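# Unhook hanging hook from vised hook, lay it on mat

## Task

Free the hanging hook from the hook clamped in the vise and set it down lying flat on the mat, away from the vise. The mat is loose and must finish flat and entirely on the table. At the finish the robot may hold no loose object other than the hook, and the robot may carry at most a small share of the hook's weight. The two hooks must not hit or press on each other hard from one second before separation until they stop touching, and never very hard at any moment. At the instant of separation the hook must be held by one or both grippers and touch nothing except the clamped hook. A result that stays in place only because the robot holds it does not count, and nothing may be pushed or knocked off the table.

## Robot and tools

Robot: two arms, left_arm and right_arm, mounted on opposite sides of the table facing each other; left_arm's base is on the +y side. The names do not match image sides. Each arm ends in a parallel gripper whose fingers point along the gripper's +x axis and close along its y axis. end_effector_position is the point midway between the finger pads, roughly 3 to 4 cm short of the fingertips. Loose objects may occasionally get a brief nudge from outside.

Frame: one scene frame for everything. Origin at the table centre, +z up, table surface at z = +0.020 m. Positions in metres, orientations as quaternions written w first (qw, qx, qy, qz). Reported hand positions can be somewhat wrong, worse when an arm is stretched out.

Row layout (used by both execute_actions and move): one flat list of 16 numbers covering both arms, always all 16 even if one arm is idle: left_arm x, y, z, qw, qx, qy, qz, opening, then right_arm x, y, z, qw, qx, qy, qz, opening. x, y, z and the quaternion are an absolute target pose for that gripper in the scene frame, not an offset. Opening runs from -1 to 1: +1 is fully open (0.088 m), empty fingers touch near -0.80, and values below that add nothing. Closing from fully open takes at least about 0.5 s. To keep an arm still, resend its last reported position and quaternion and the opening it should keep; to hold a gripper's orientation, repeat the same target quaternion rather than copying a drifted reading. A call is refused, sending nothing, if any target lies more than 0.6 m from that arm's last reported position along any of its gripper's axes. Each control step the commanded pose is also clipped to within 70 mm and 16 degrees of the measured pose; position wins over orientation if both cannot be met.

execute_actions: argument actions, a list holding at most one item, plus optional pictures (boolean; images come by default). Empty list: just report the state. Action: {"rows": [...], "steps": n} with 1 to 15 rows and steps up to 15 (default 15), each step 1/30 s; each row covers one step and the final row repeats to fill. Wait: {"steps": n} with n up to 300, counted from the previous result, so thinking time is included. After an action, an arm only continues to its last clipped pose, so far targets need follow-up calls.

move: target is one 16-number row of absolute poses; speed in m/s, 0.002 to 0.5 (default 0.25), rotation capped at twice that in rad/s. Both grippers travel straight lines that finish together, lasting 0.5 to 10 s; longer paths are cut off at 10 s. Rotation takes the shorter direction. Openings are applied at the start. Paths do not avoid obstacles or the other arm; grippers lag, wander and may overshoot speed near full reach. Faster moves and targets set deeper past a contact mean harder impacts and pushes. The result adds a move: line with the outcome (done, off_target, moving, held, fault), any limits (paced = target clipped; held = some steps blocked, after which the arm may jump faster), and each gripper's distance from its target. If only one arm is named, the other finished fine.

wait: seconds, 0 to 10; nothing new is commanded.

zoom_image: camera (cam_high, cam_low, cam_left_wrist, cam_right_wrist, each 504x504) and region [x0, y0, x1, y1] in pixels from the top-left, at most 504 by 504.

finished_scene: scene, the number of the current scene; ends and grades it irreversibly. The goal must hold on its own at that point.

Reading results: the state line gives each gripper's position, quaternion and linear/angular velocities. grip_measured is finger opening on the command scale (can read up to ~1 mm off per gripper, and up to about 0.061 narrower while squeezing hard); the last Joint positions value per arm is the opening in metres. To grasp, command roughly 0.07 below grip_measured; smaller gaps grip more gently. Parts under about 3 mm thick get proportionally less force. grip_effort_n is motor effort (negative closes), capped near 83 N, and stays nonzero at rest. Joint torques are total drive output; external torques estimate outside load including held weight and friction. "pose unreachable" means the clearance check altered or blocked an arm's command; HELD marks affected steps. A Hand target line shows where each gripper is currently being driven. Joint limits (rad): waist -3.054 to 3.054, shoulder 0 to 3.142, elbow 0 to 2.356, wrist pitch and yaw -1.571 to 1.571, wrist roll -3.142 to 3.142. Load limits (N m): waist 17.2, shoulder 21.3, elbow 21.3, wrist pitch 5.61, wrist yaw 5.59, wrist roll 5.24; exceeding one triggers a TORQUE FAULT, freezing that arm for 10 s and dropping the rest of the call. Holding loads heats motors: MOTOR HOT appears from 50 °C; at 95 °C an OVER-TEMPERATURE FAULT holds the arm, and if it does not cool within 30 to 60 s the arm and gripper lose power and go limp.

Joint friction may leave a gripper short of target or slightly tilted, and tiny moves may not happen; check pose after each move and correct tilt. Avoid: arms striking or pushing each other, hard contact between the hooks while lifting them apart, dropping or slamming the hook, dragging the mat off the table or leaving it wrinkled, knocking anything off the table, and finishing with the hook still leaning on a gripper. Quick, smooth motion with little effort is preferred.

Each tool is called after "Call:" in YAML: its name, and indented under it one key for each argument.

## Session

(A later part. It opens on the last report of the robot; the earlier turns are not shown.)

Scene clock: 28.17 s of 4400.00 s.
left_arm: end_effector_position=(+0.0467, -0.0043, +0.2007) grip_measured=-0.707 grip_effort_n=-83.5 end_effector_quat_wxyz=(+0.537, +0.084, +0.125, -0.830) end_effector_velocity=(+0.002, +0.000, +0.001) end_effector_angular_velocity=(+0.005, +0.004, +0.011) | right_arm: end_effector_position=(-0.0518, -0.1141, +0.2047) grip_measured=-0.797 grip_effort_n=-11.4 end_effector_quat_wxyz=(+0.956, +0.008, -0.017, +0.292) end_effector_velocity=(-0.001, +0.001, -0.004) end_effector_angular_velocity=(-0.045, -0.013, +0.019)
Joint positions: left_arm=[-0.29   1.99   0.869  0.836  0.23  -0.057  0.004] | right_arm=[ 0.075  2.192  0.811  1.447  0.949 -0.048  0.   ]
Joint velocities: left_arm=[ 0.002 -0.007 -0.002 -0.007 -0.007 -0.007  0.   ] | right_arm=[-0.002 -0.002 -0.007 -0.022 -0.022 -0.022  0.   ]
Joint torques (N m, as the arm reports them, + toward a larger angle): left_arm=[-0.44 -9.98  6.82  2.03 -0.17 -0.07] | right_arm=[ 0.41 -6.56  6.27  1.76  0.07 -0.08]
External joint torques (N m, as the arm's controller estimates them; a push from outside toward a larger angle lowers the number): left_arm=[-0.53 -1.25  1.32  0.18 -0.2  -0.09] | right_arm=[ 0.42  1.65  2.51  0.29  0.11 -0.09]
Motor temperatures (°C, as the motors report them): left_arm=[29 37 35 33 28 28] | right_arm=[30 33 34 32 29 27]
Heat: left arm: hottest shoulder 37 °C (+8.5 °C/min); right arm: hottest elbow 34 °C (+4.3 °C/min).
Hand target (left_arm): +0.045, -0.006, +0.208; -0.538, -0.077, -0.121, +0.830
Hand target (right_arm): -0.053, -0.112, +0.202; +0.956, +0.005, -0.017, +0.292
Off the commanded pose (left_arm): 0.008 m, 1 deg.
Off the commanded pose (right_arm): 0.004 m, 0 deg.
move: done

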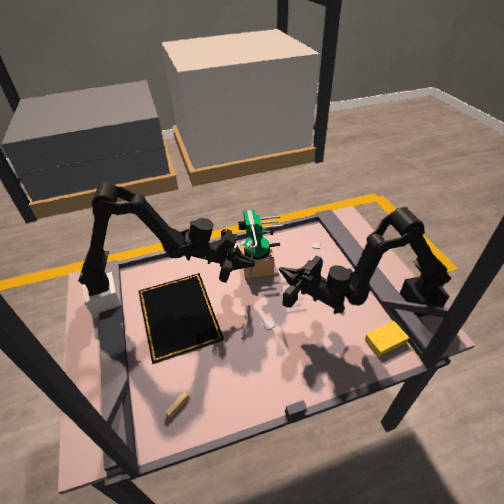

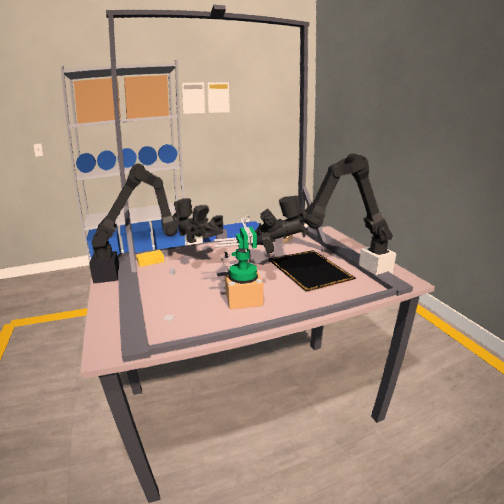

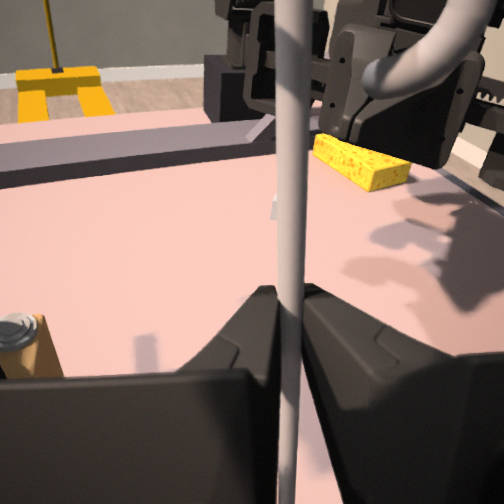

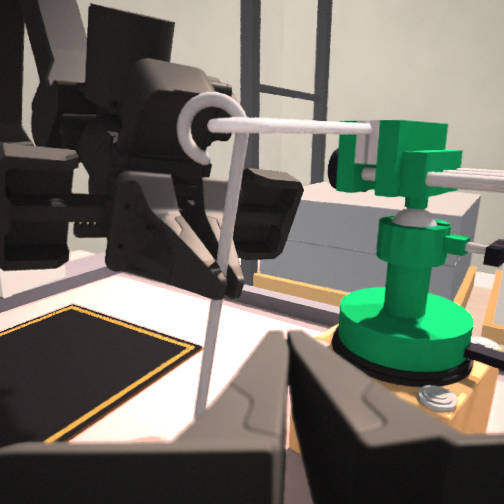

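Call:
move:
  target: [0.0425,-0.004,0.212,0.538,0.0773,0.121,-0.830,-0.78,-0.053,-0.112,0.202,0.956,0.005,-0.017,0.292,-0.8]
  speed: 0.005

Call:
zoom_image:
  camera: "cam_right_wrist"
  region: [150, 50, 290, 190]

Scene clock: 32.10 s of 4400.00 s.
left_arm: end_effector_position=(+0.0439, -0.0031, +0.2056) grip_measured=-0.707 grip_effort_n=-83.5 end_effector_quat_wxyz=(+0.537, +0.083, +0.125, -0.830) end_effector_velocity=(-0.000, -0.000, +0.004) end_effector_angular_velocity=(-0.009, +0.007, +0.007) | right_arm: end_effector_position=(-0.0518, -0.1141, +0.2047) grip_measured=-0.797 grip_effort_n=-11.4 end_effector_quat_wxyz=(+0.956, +0.008, -0.017, +0.292) end_effector_velocity=(+0.000, -0.000, -0.000) end_effector_angular_velocity=(-0.004, -0.005, +0.005)
Joint positions: left_arm=[-0.299  1.973  0.869  0.822  0.223 -0.059  0.004] | right_arm=[ 0.075  2.192  0.811  1.447  0.949 -0.048  0.   ]
Joint velocities: left_arm=[-0.002 -0.007 -0.002  0.007 -0.007 -0.007 -0.   ] | right_arm=[-0.002  0.002 -0.002  0.007 -0.007 -0.007  0.   ]
Joint torques (N m, as the arm reports them, + toward a larger angle): left_arm=[-0.47 -9.9   6.48  2.05 -0.17 -0.07] | right_arm=[ 0.29 -6.5   6.22  1.79  0.07 -0.06]
External joint torques (N m, as the arm's controller estimates them; a push from outside toward a larger angle lowers the number): left_arm=[-0.51 -1.23  0.9   0.2  -0.2  -0.09] | right_arm=[ 0.3   1.77  2.41  0.31  0.11 -0.07]
Motor temperatures (°C, as the motors report them): left_arm=[29 38 35 34 28 28] | right_arm=[30 33 34 32 29 27]
Heat: left arm: hottest shoulder 38 °C (+9.3 °C/min); right arm: hottest elbow 34 °C (+3.7 °C/min).
Hand target (left_arm): +0.042, -0.004, +0.212; -0.538, -0.077, -0.121, +0.830
Hand target (right_arm): -0.053, -0.112, +0.202; +0.956, +0.005, -0.017, +0.292
Off the commanded pose (left_arm): 0.007 m, 1 deg.
Off the commanded pose (right_arm): 0.004 m, 0 deg.
move: done

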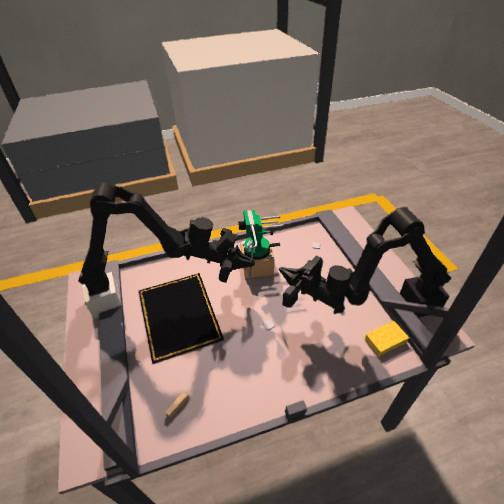

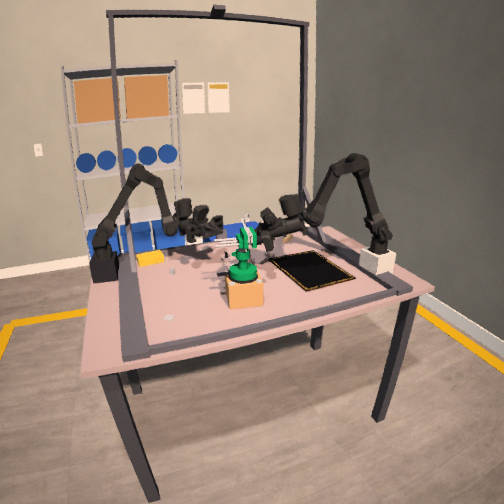

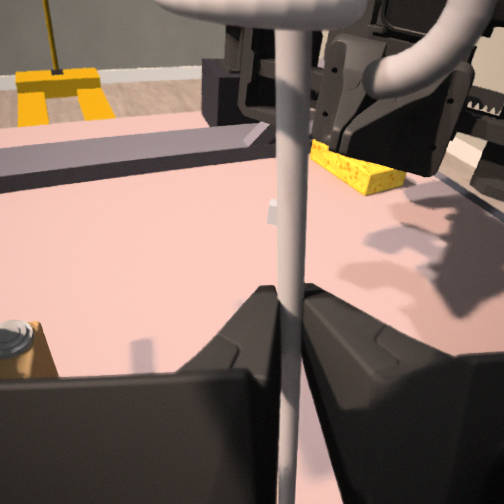

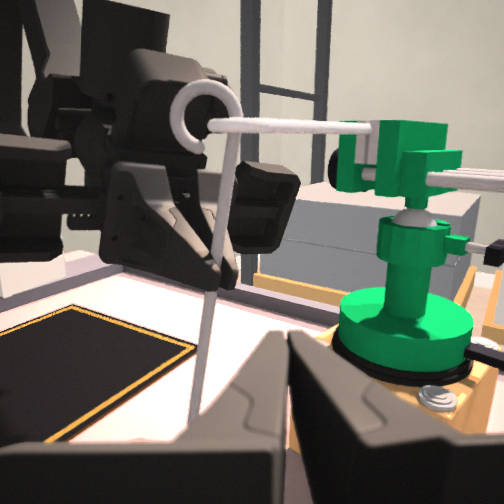

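Region (150, 50, 290, 190) of cam_right_wrist's 504x504 image, scaled by 3.600, with more detail than that image has.

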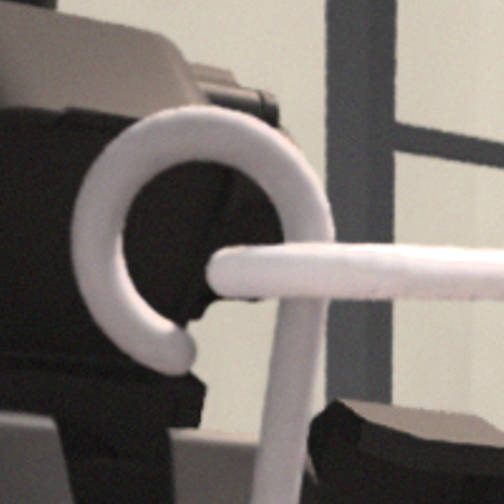

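Call:
move:
  target: [0.0425,-0.0046,0.217,0.538,0.0773,0.121,-0.830,-0.78,-0.053,-0.112,0.202,0.956,0.005,-0.017,0.292,-0.8]
  speed: 0.005

Call:
zoom_image:
  camera: "cam_right_wrist"
  region: [150, 50, 290, 190]

Scene clock: 35.73 s of 4400.00 s.
left_arm: end_effector_position=(+0.0439, -0.0028, +0.2093) grip_measured=-0.707 grip_effort_n=-83.5 end_effector_quat_wxyz=(+0.537, +0.084, +0.126, -0.830) end_effector_velocity=(+0.000, +0.002, -0.004) end_effector_angular_velocity=(+0.024, -0.000, +0.007) | right_arm: end_effector_position=(-0.0518, -0.1141, +0.2047) grip_measured=-0.797 grip_effort_n=-11.4 end_effector_quat_wxyz=(+0.956, +0.008, -0.017, +0.292) end_effector_velocity=(+0.000, +0.001, +0.001) end_effector_angular_velocity=(-0.009, -0.004, +0.005)
Joint positions: left_arm=[-0.299  1.959  0.873  0.801  0.223 -0.059  0.004] | right_arm=[ 0.075  2.192  0.811  1.447  0.949 -0.048  0.   ]
Joint velocities: left_arm=[-0.002 -0.002 -0.002 -0.022 -0.007 -0.007  0.   ] | right_arm=[-0.002 -0.002  0.002 -0.007 -0.007 -0.007  0.   ]
Joint torques (N m, as the arm reports them, + toward a larger angle): left_arm=[-0.39 -9.81  6.94  2.06 -0.15 -0.07] | right_arm=[ 0.32 -6.61  6.2   1.73  0.04 -0.07]
External joint torques (N m, as the arm's controller estimates them; a push from outside toward a larger angle lowers the number): left_arm=[-0.37 -1.15  1.3   0.21 -0.2  -0.09] | right_arm=[ 0.35  1.73  2.33  0.24  0.08 -0.08]
Motor temperatures (°C, as the motors report them): left_arm=[29 39 35 34 28 28] | right_arm=[30 33 34 32 29 27]
Heat: left arm: hottest shoulder 39 °C (+10.1 °C/min); right arm: hottest elbow 34 °C (+3.4 °C/min).
Hand target (left_arm): +0.042, -0.005, +0.217; -0.538, -0.077, -0.121, +0.830
Hand target (right_arm): -0.053, -0.112, +0.202; +0.956, +0.005, -0.017, +0.292
Off the commanded pose (left_arm): 0.008 m, 1 deg.
Off the commanded pose (right_arm): 0.004 m, 0 deg.
move: done

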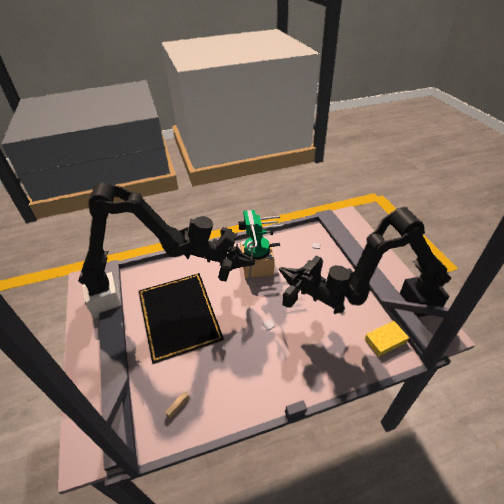

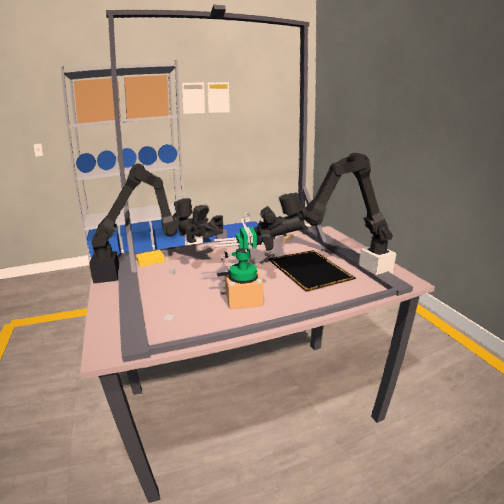

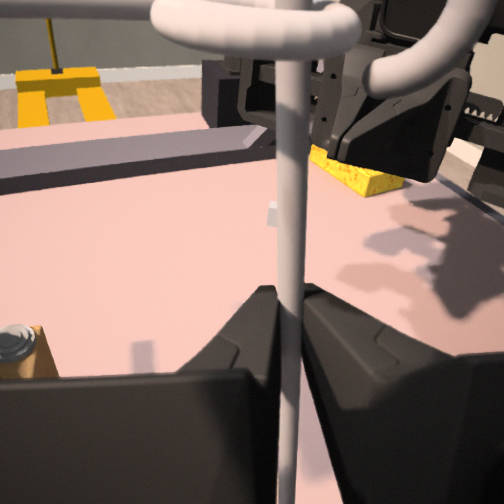

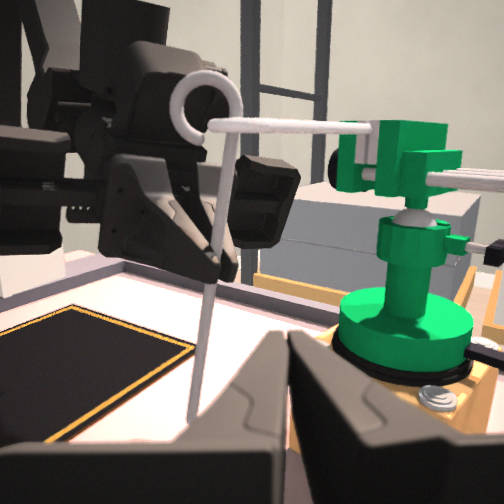

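Region (150, 50, 290, 190) of cam_right_wrist's 504x504 image, scaled by 3.600, with more detail than that image has.

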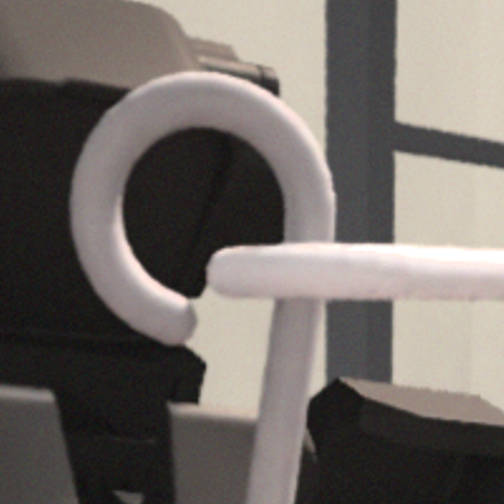

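Call:
zoom_image:
  camera: "cam_left_wrist"
  region: [130, 0, 430, 120]

Region (130, 0, 430, 120) of cam_left_wrist's 504x504 image, scaled by 1.680, with more detail than that image has; it fills the top 202 rows of this view, and the rest is white.

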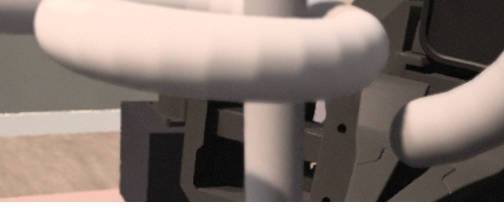

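Call:
move:
  target: [0.0425,-0.0046,0.2235,0.538,0.0773,0.121,-0.830,-0.78,-0.053,-0.112,0.202,0.956,0.005,-0.017,0.292,-0.8]
  speed: 0.005

Call:
zoom_image:
  camera: "cam_right_wrist"
  region: [150, 50, 290, 190]

Scene clock: 42.07 s of 4400.00 s.
left_arm: end_effector_position=(+0.0440, -0.0029, +0.2157) grip_measured=-0.707 grip_effort_n=-83.5 end_effector_quat_wxyz=(+0.537, +0.084, +0.126, -0.830) end_effector_velocity=(-0.002, +0.002, -0.001) end_effector_angular_velocity=(+0.010, +0.003, +0.002) | right_arm: end_effector_position=(-0.0518, -0.1141, +0.2047) grip_measured=-0.797 grip_effort_n=-11.4 end_effector_quat_wxyz=(+0.956, +0.008, -0.017, +0.292) end_effector_velocity=(-0.001, +0.003, -0.002) end_effector_angular_velocity=(-0.023, -0.005, +0.019)
Joint positions: left_arm=[-0.299  1.939  0.88   0.774  0.222 -0.059  0.004] | right_arm=[ 0.075  2.192  0.811  1.447  0.949 -0.048  0.   ]
Joint velocities: left_arm=[-0.007 -0.002 -0.002 -0.007 -0.007 -0.007 -0.   ] | right_arm=[-0.002 -0.002  0.002 -0.022 -0.022 -0.007  0.   ]
Joint torques (N m, as the arm reports them, + toward a larger angle): left_arm=[-0.45 -9.8   7.08  2.04 -0.14 -0.09] | right_arm=[ 0.22 -6.54  6.39  1.76  0.04 -0.06]
External joint torques (N m, as the arm's controller estimates them; a push from outside toward a larger angle lowers the number): left_arm=[-0.4  -1.31  1.4   0.22 -0.19 -0.1 ] | right_arm=[ 0.24  1.73  2.55  0.29  0.09 -0.06]
Motor temperatures (°C, as the motors report them): left_arm=[29 40 36 35 28 28] | right_arm=[30 34 34 32 29 27]
Heat: left arm: hottest shoulder 40 °C (+10.0 °C/min); right arm: hottest shoulder 34 °C (+2.9 °C/min).
Hand target (left_arm): +0.042, -0.005, +0.224; -0.538, -0.077, -0.121, +0.830
Hand target (right_arm): -0.053, -0.112, +0.202; +0.956, +0.005, -0.017, +0.292
Off the commanded pose (left_arm): 0.008 m, 1 deg.
Off the commanded pose (right_arm): 0.004 m, 0 deg.
After step 90, 0.23 s passed at rest.
move: done

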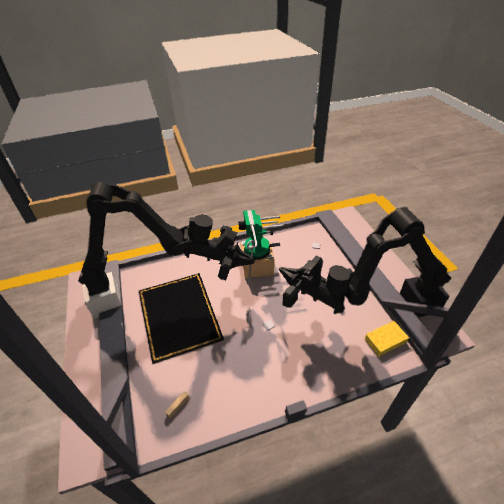

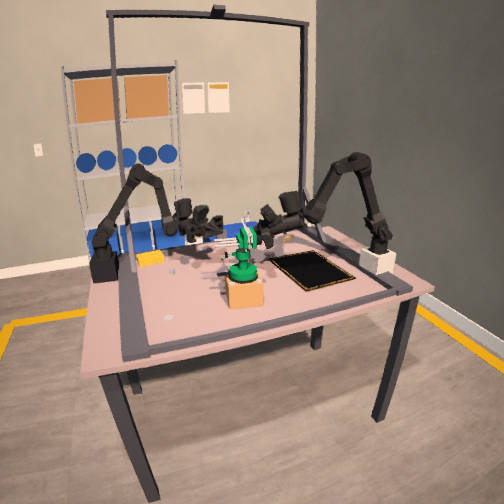

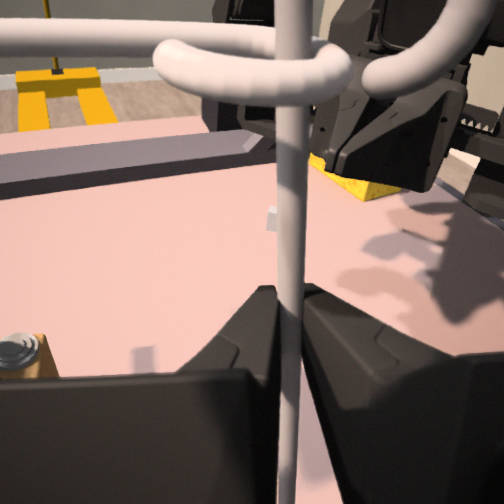

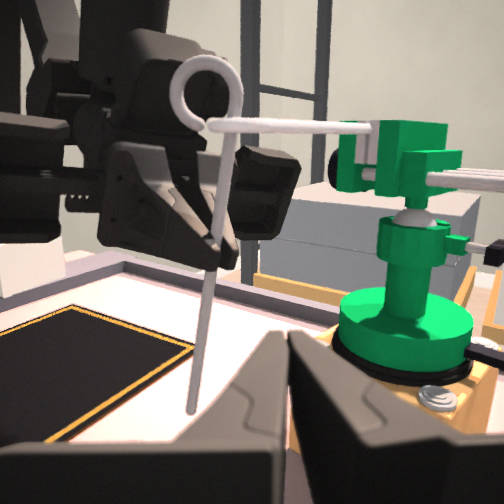

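Region (150, 50, 290, 190) of cam_right_wrist's 504x504 image, scaled by 3.600, with more detail than that image has.

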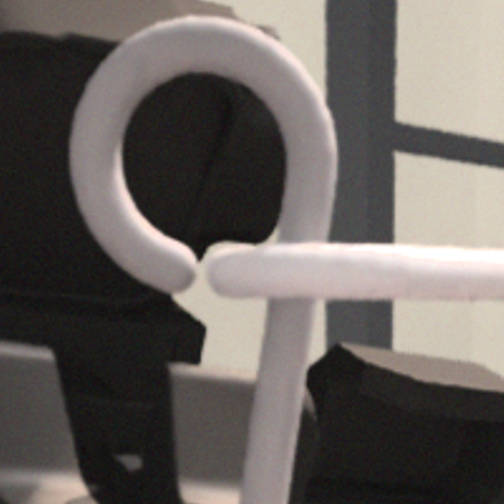

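Call:
move:
  target: [0.0448,-0.0052,0.231,0.538,0.0773,0.121,-0.830,-0.78,-0.053,-0.112,0.202,0.956,0.005,-0.017,0.292,-0.8]
  speed: 0.005

Call:
zoom_image:
  camera: "cam_right_wrist"
  region: [150, 30, 290, 170]

Scene clock: 46.13 s of 4400.00 s.
left_arm: end_effector_position=(+0.0445, -0.0032, +0.2226) grip_measured=-0.707 grip_effort_n=-83.5 end_effector_quat_wxyz=(+0.538, +0.085, +0.127, -0.829) end_effector_velocity=(-0.002, +0.001, -0.001) end_effector_angular_velocity=(+0.000, +0.005, +0.002) | right_arm: end_effector_position=(-0.0518, -0.1141, +0.2047) grip_measured=-0.797 grip_effort_n=-11.4 end_effector_quat_wxyz=(+0.956, +0.008, -0.017, +0.292) end_effector_velocity=(+0.000, -0.001, +0.000) end_effector_angular_velocity=(+0.009, +0.004, +0.005)
Joint positions: left_arm=[-0.298  1.918  0.888  0.742  0.222 -0.059  0.004] | right_arm=[ 0.075  2.192  0.811  1.447  0.949 -0.048  0.   ]
Joint velocities: left_arm=[-0.007  0.002 -0.002  0.007 -0.007 -0.007 -0.   ] | right_arm=[-0.002 -0.002 -0.007  0.007 -0.007  0.007  0.   ]
Joint torques (N m, as the arm reports them, + toward a larger angle): left_arm=[ 0.1  -9.88  7.36  2.1   0.09 -0.03] | right_arm=[ 0.18 -6.67  6.25  1.74  0.07 -0.04]
External joint torques (N m, as the arm's controller estimates them; a push from outside toward a larger angle lowers the number): left_arm=[ 0.13 -1.33  1.48  0.25  0.04 -0.04] | right_arm=[ 0.22  1.65  2.42  0.24  0.11 -0.05]
Motor temperatures (°C, as the motors report them): left_arm=[29 41 36 35 28 28] | right_arm=[30 34 34 32 29 27]
Heat: left arm: hottest shoulder 41 °C (+10.4 °C/min); right arm: hottest shoulder 34 °C (+2.6 °C/min).
Hand target (left_arm): +0.045, -0.005, +0.231; -0.538, -0.077, -0.121, +0.830
Hand target (right_arm): -0.053, -0.112, +0.202; +0.956, +0.005, -0.017, +0.292
Off the commanded pose (left_arm): 0.009 m, 1 deg.
Off the commanded pose (right_arm): 0.004 m, 0 deg.
move: off_target (left_arm)

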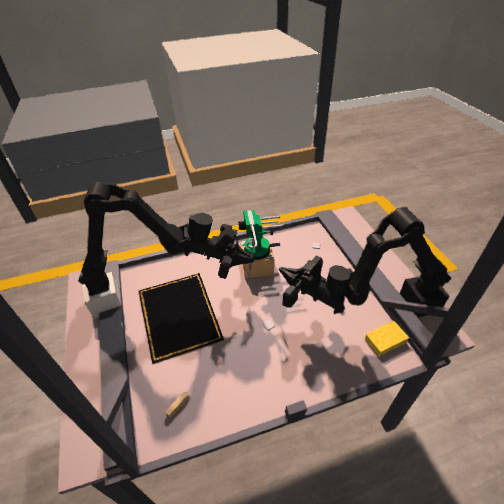

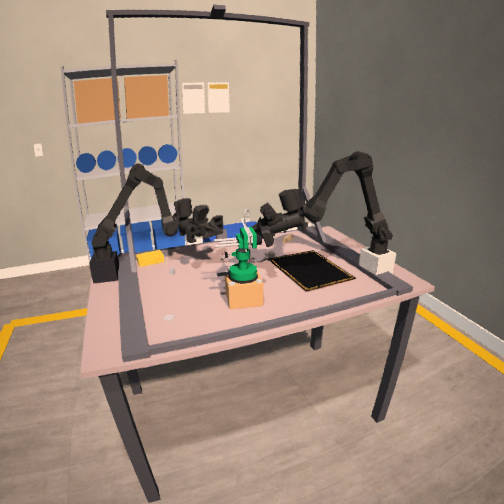

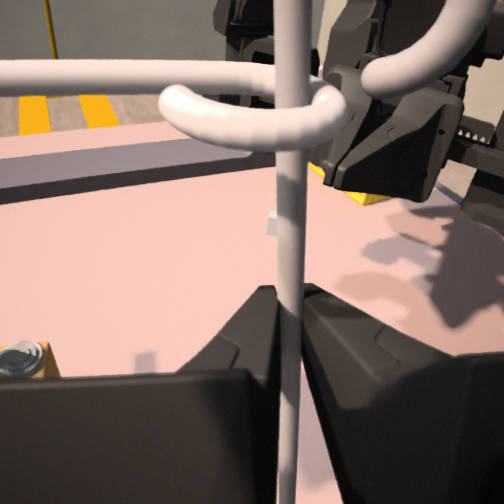

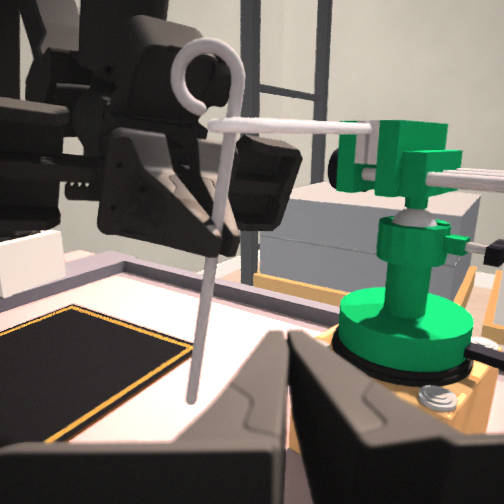

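Region (150, 30, 290, 170) of cam_right_wrist's 504x504 image, scaled by 3.600, with more detail than that image has.

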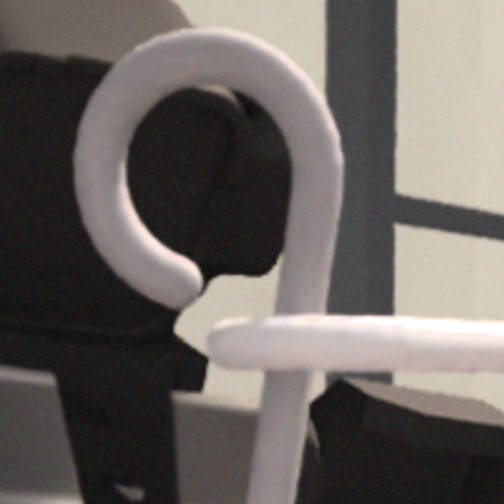

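Call:
move:
  target: [0.0505,-0.008,0.2375,0.538,0.0773,0.121,-0.830,-0.78,-0.053,-0.112,0.202,0.956,0.005,-0.017,0.292,-0.8]
  speed: 0.006

Call:
zoom_image:
  camera: "cam_right_wrist"
  region: [150, 20, 330, 200]

Scene clock: 50.23 s of 4400.00 s.
left_arm: end_effector_position=(+0.0496, -0.0062, +0.2295) grip_measured=-0.707 grip_effort_n=-83.5 end_effector_quat_wxyz=(+0.538, +0.083, +0.128, -0.829) end_effector_velocity=(+0.002, -0.001, +0.000) end_effector_angular_velocity=(+0.010, +0.013, +0.025) | right_arm: end_effector_position=(-0.0518, -0.1141, +0.2047) grip_measured=-0.797 grip_effort_n=-11.4 end_effector_quat_wxyz=(+0.956, +0.008, -0.017, +0.292) end_effector_velocity=(+0.003, -0.001, -0.001) end_effector_angular_velocity=(-0.001, +0.004, +0.000)
Joint positions: left_arm=[-0.282  1.904  0.904  0.712  0.236 -0.059  0.004] | right_arm=[ 0.075  2.192  0.811  1.447  0.949 -0.048  0.   ]
Joint velocities: left_arm=[-0.002 -0.002  0.002 -0.007 -0.022 -0.022  0.   ] | right_arm=[-0.007 -0.002 -0.002 -0.007 -0.007  0.007  0.   ]
Joint torques (N m, as the arm reports them, + toward a larger angle): left_arm=[ 0.3  -9.83  7.38  2.03  0.2   0.11] | right_arm=[ 0.13 -6.65  6.26  1.74  0.08 -0.08]
External joint torques (N m, as the arm's controller estimates them; a push from outside toward a larger angle lowers the number): left_arm=[ 0.28 -1.26  1.38  0.18  0.16  0.09] | right_arm=[ 0.18  1.71  2.4   0.25  0.12 -0.09]
Motor temperatures (°C, as the motors report them): left_arm=[29 42 36 35 28 28] | right_arm=[30 34 34 32 29 27]
Heat: left arm: hottest shoulder 42 °C (+10.7 °C/min); right arm: hottest shoulder 34 °C (+2.4 °C/min).
Hand target (left_arm): +0.050, -0.008, +0.237; -0.538, -0.077, -0.121, +0.830
Hand target (right_arm): -0.053, -0.112, +0.202; +0.956, +0.005, -0.017, +0.292
Off the commanded pose (left_arm): 0.008 m, 1 deg.
Off the commanded pose (right_arm): 0.004 m, 0 deg.
move: done

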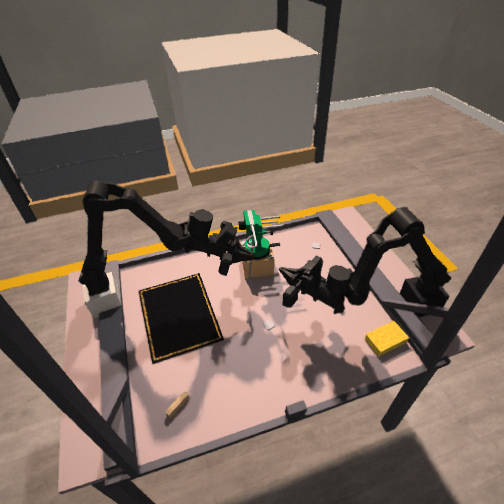

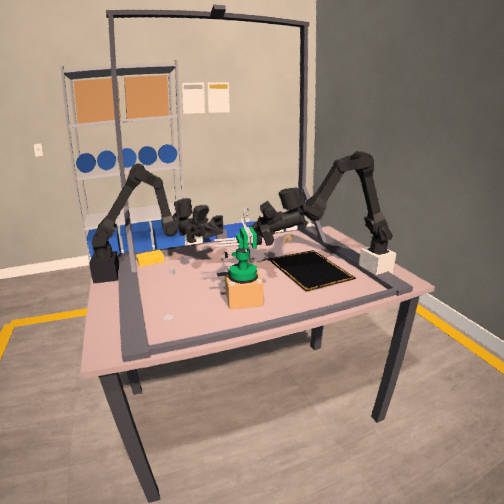

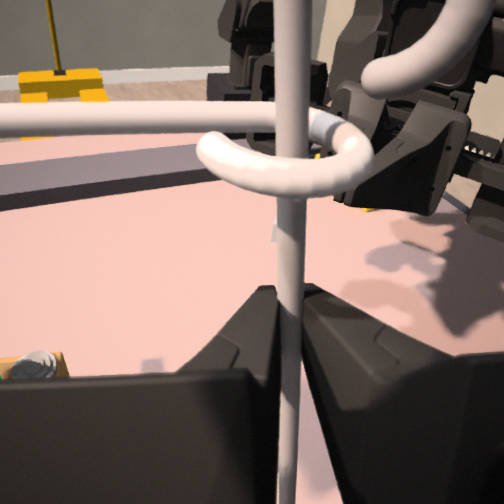

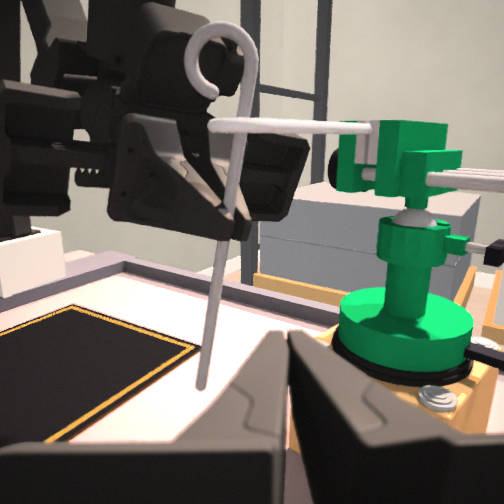

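Region (150, 20, 330, 200) of cam_right_wrist's 504x504 image, scaled by 2.800, with more detail than that image has.

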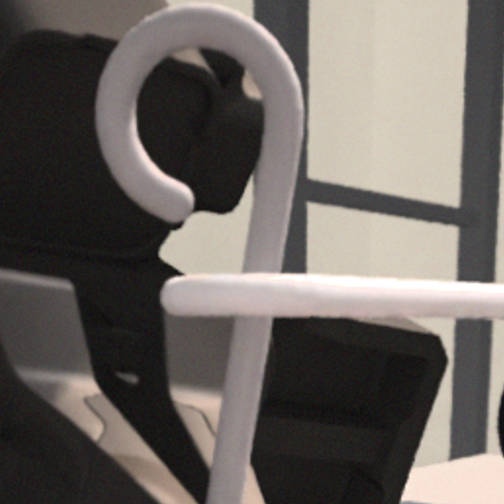

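Call:
zoom_image:
  camera: "cam_high"
  region: [180, 190, 320, 300]

Region (180, 190, 320, 300) of cam_high's 504x504 image, scaled by 3.600, with more detail than that image has; it fills the top 396 rows of this view, and the rest is white.

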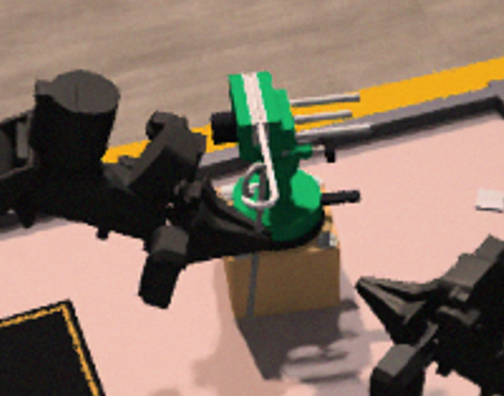

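Call:
move:
  target: [0.0437,-0.0073,0.235,0.6084,0.0665,0.1272,-0.7799,-0.78,-0.089,-0.009,0.275,0.9905,-0.0057,0.0432,0.1304,-0.8]
  speed: 0.04

Scene clock: 62.00 s of 4400.00 s.
left_arm: end_effector_position=(+0.0444, -0.0088, +0.2323) grip_measured=-0.707 grip_effort_n=-83.5 end_effector_quat_wxyz=(+0.608, +0.070, +0.128, -0.781) end_effector_velocity=(+0.000, +0.001, -0.004) end_effector_angular_velocity=(+0.013, +0.002, +0.007) | right_arm: end_effector_position=(-0.0873, -0.0111, +0.2789) grip_measured=-0.797 grip_effort_n=-11.4 end_effector_quat_wxyz=(+0.991, -0.005, +0.038, +0.132) end_effector_velocity=(+0.001, +0.002, -0.001) end_effector_angular_velocity=(-0.004, +0.021, -0.020)
Joint positions: left_arm=[-0.365  1.904  0.904  0.731 -0.01  -0.121  0.004] | right_arm=[0.195 2.307 1.717 0.166 1.382 0.418 0.   ]
Joint velocities: left_arm=[-0.002  0.002 -0.002 -0.007 -0.007 -0.007 -0.   ] | right_arm=[-0.002  0.017  0.076 -0.198  0.007  0.139  0.   ]
Joint torques (N m, as the arm reports them, + toward a larger angle): left_arm=[-0.39 -9.59  5.86  2.34 -0.23 -0.1 ] | right_arm=[ 0.18 -9.22  9.76  1.44  0.33  0.24]
External joint torques (N m, as the arm's controller estimates them; a push from outside toward a larger angle lowers the number): left_arm=[-0.41 -1.08 -0.09  0.49 -0.22 -0.12] | right_arm=[0.26 2.33 3.35 0.22 0.04 0.23]
Motor temperatures (°C, as the motors report them): left_arm=[29 44 37 36 28 28] | right_arm=[30 35 35 32 29 27]
Heat: left arm: hottest shoulder 44 °C (+11.0 °C/min); right arm: hottest shoulder 35 °C (+2.0 °C/min).
Hand target (left_arm): +0.044, -0.008, +0.235; +0.609, +0.067, +0.127, -0.780
Hand target (right_arm): -0.089, -0.008, +0.275; +0.991, -0.006, +0.039, +0.131
Off the commanded pose (left_arm): 0.003 m, 0 deg.
Off the commanded pose (right_arm): 0.005 m, 1 deg.
After step 90, 4.07 s passed at rest.
move: done

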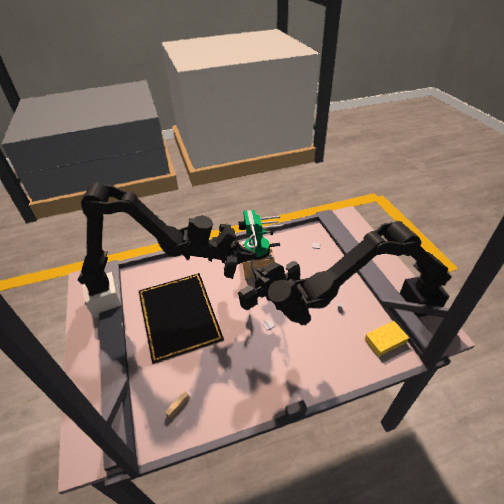

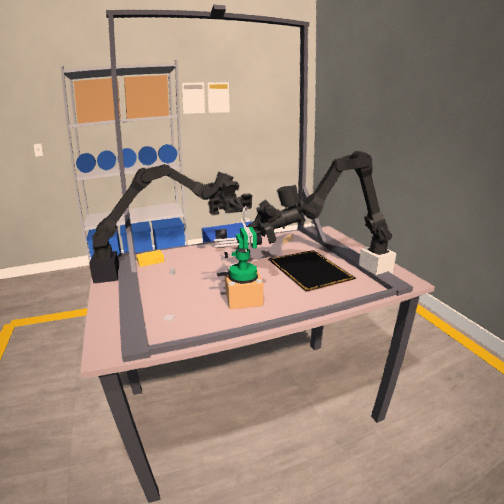

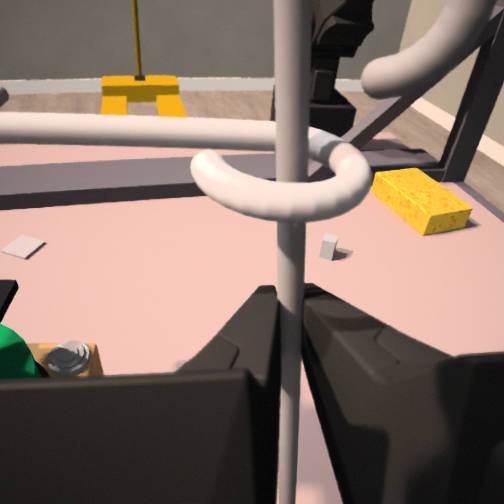

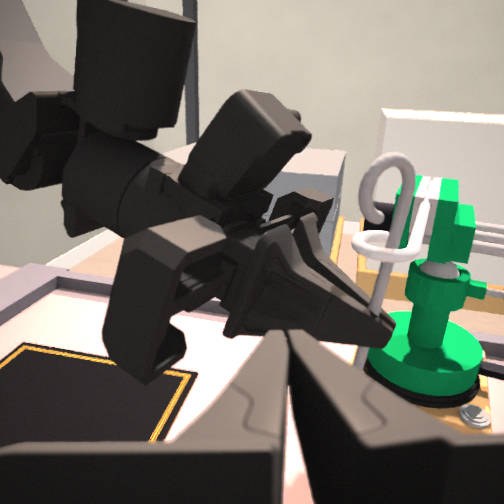

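Call:
zoom_image:
  camera: "cam_right_wrist"
  region: [330, 150, 470, 290]

Region (330, 150, 470, 290) of cam_right_wrist's 504x504 image, scaled by 3.600, with more detail than that image has.

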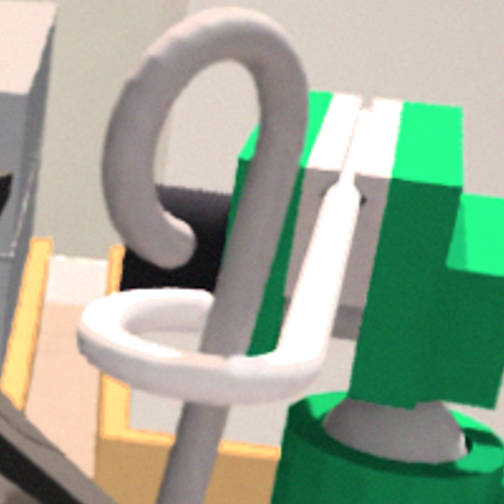

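Call:
move:
  target: [0.0407,-0.006,0.235,0.6739,0.0551,0.1326,-0.7240,-0.78,-0.089,0.008,0.275,0.9905,-0.0057,0.0432,0.1304,-0.8]
  speed: 0.03

Call:
zoom_image:
  camera: "cam_right_wrist"
  region: [364, 150, 504, 290]

Scene clock: 67.57 s of 4400.00 s.
left_arm: end_effector_position=(+0.0424, -0.0048, +0.2320) grip_measured=-0.707 grip_effort_n=-83.5 end_effector_quat_wxyz=(+0.673, +0.060, +0.133, -0.725) end_effector_velocity=(+0.002, -0.000, +0.001) end_effector_angular_velocity=(+0.002, +0.015, +0.025) | right_arm: end_effector_position=(-0.0887, +0.0051, +0.2796) grip_measured=-0.797 grip_effort_n=-11.4 end_effector_quat_wxyz=(+0.991, -0.005, +0.042, +0.130) end_effector_velocity=(+0.004, +0.000, -0.001) end_effector_angular_velocity=(-0.010, +0.004, -0.001)
Joint positions: left_arm=[-0.444  1.904  0.907  0.718 -0.253 -0.189  0.004] | right_arm=[0.195 2.374 1.852 0.056 1.382 0.46  0.   ]
Joint velocities: left_arm=[-0.002 -0.002  0.002 -0.007 -0.022 -0.022 -0.   ] | right_arm=[-0.007  0.002  0.007 -0.022 -0.007  0.007  0.   ]
Joint torques (N m, as the arm reports them, + toward a larger angle): left_arm=[-0.44 -8.69  7.25  2.02 -0.27 -0.07] | right_arm=[ 0.06 -9.73  9.87  1.45  0.22  0.22]
External joint torques (N m, as the arm's controller estimates them; a push from outside toward a larger angle lowers the number): left_arm=[-0.48 -0.14  1.25  0.18 -0.21 -0.08] | right_arm=[ 0.14  2.37  3.32  0.22 -0.11  0.21]
Motor temperatures (°C, as the motors report them): left_arm=[29 44 37 37 28 28] | right_arm=[30 36 36 32 29 27]
Heat: left arm: hottest shoulder 44 °C (+10.2 °C/min); right arm: hottest shoulder 36 °C (+3.1 °C/min).
Hand target (left_arm): +0.041, -0.006, +0.235; +0.674, +0.056, +0.133, -0.724
Hand target (right_arm): -0.089, +0.008, +0.275; +0.991, -0.006, +0.043, +0.131
Off the commanded pose (left_arm): 0.004 m, 1 deg.
Off the commanded pose (right_arm): 0.005 m, 0 deg.
move: done

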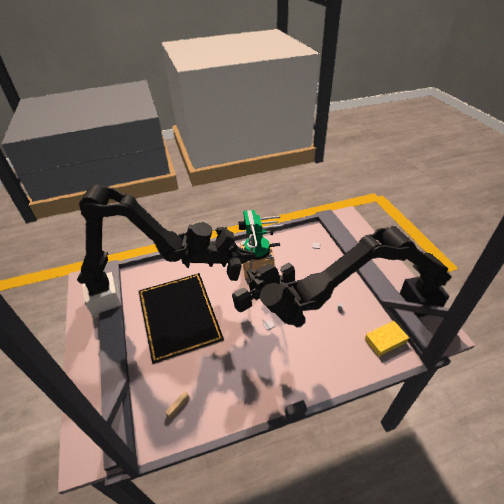

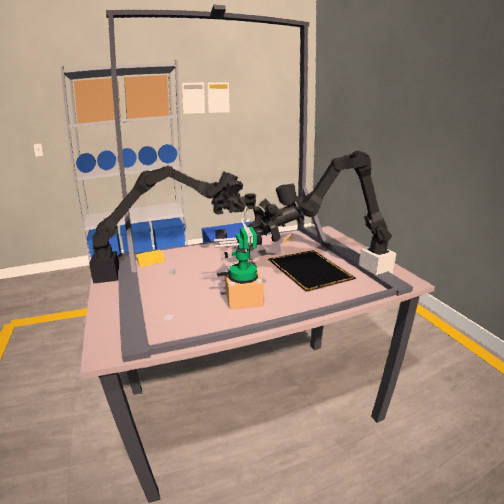

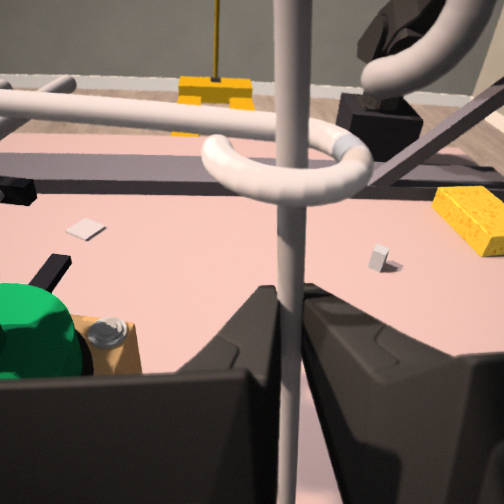

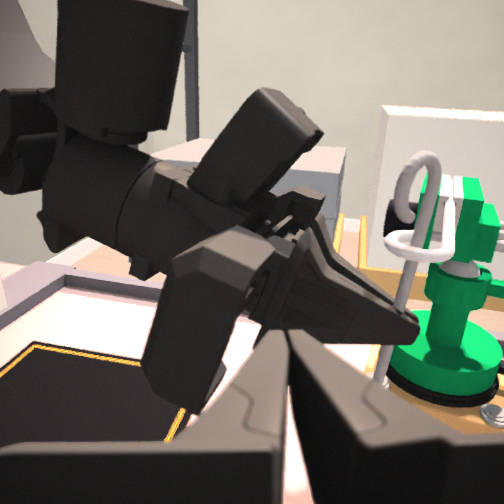

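Region (364, 150, 504, 290) of cam_right_wrist's 504x504 image, scaled by 3.600, with more detail than that image has.

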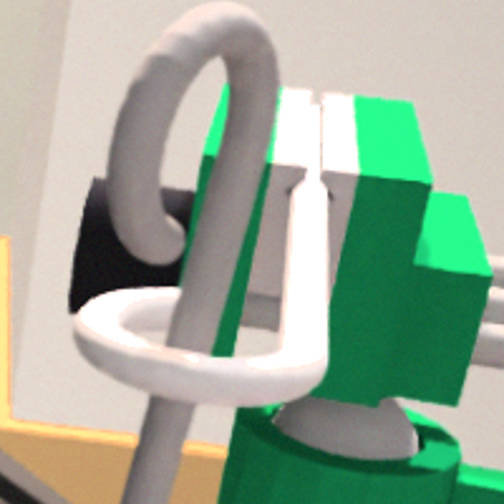

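Call:
move:
  target: [0.0435,-0.0112,0.235,0.6739,0.0551,0.1326,-0.7240,-0.78,-0.089,0.008,0.275,0.9905,-0.0057,0.0432,0.1304,-0.8]
  speed: 0.005

Call:
zoom_image:
  camera: "cam_right_wrist"
  region: [364, 150, 504, 290]

Scene clock: 69.87 s of 4400.00 s.
left_arm: end_effector_position=(+0.0431, -0.0086, +0.2375) grip_measured=-0.707 grip_effort_n=-83.5 end_effector_quat_wxyz=(+0.675, +0.054, +0.131, -0.724) end_effector_velocity=(+0.000, +0.001, -0.001) end_effector_angular_velocity=(+0.008, +0.006, -0.003) | right_arm: end_effector_position=(-0.0887, +0.0051, +0.2795) grip_measured=-0.797 grip_effort_n=-11.4 end_effector_quat_wxyz=(+0.991, -0.005, +0.042, +0.130) end_effector_velocity=(+0.002, -0.001, +0.002) end_effector_angular_velocity=(-0.023, -0.009, -0.007)
Joint positions: left_arm=[-0.44   1.904  0.923  0.714 -0.253 -0.189  0.004] | right_arm=[0.195 2.374 1.854 0.051 1.382 0.462 0.   ]
Joint velocities: left_arm=[ 0.002 -0.002 -0.002 -0.007  0.007 -0.007 -0.   ] | right_arm=[-0.002 -0.002  0.002 -0.007  0.007 -0.022  0.   ]
Joint torques (N m, as the arm reports them, + toward a larger angle): left_arm=[ 0.27 -7.37  7.44  2.03  0.09 -0.01] | right_arm=[ 0.09 -9.73  9.77  1.47  0.22  0.17]
External joint torques (N m, as the arm's controller estimates them; a push from outside toward a larger angle lowers the number): left_arm=[ 0.29  1.22  1.4   0.2   0.14 -0.03] | right_arm=[ 0.09  2.27  3.28  0.26 -0.1   0.16]
Motor temperatures (°C, as the motors report them): left_arm=[29 44 37 37 28 28] | right_arm=[30 37 36 32 29 27]
Heat: left arm: hottest shoulder 44 °C (+10.0 °C/min); right arm: hottest shoulder 37 °C (+4.0 °C/min).
Hand target (left_arm): +0.044, -0.011, +0.235; +0.674, +0.055, +0.133, -0.724
Hand target (right_arm): -0.089, +0.008, +0.275; +0.990, -0.006, +0.043, +0.131
Off the commanded pose (left_arm): 0.004 m, 0 deg.
Off the commanded pose (right_arm): 0.005 m, 0 deg.
move: done

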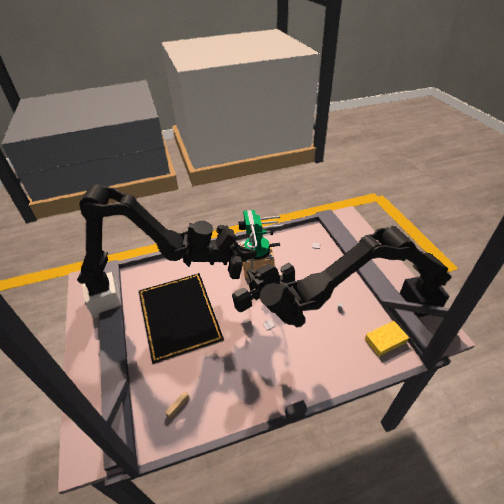

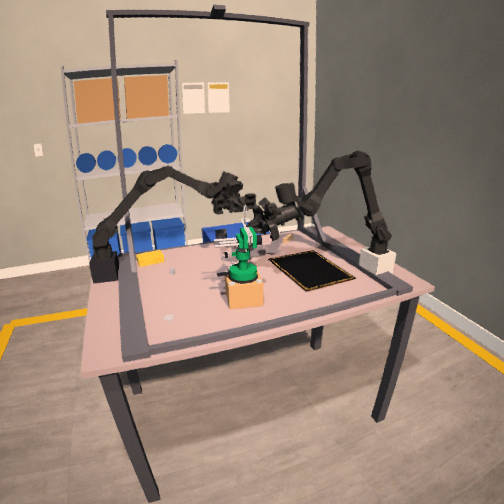

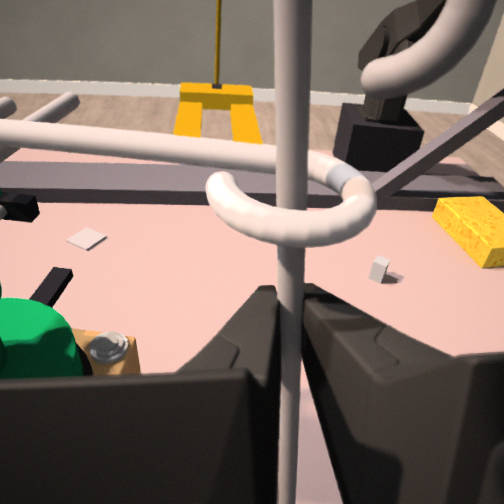

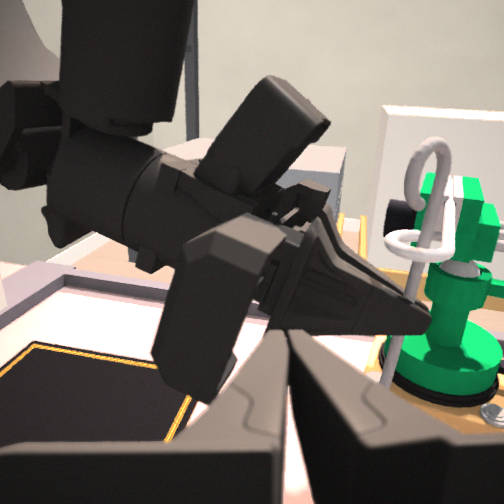

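Region (364, 150, 504, 290) of cam_right_wrist's 504x504 image, scaled by 3.600, with more detail than that image has.

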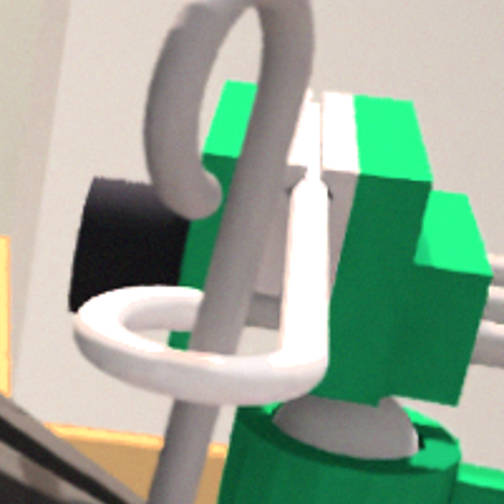

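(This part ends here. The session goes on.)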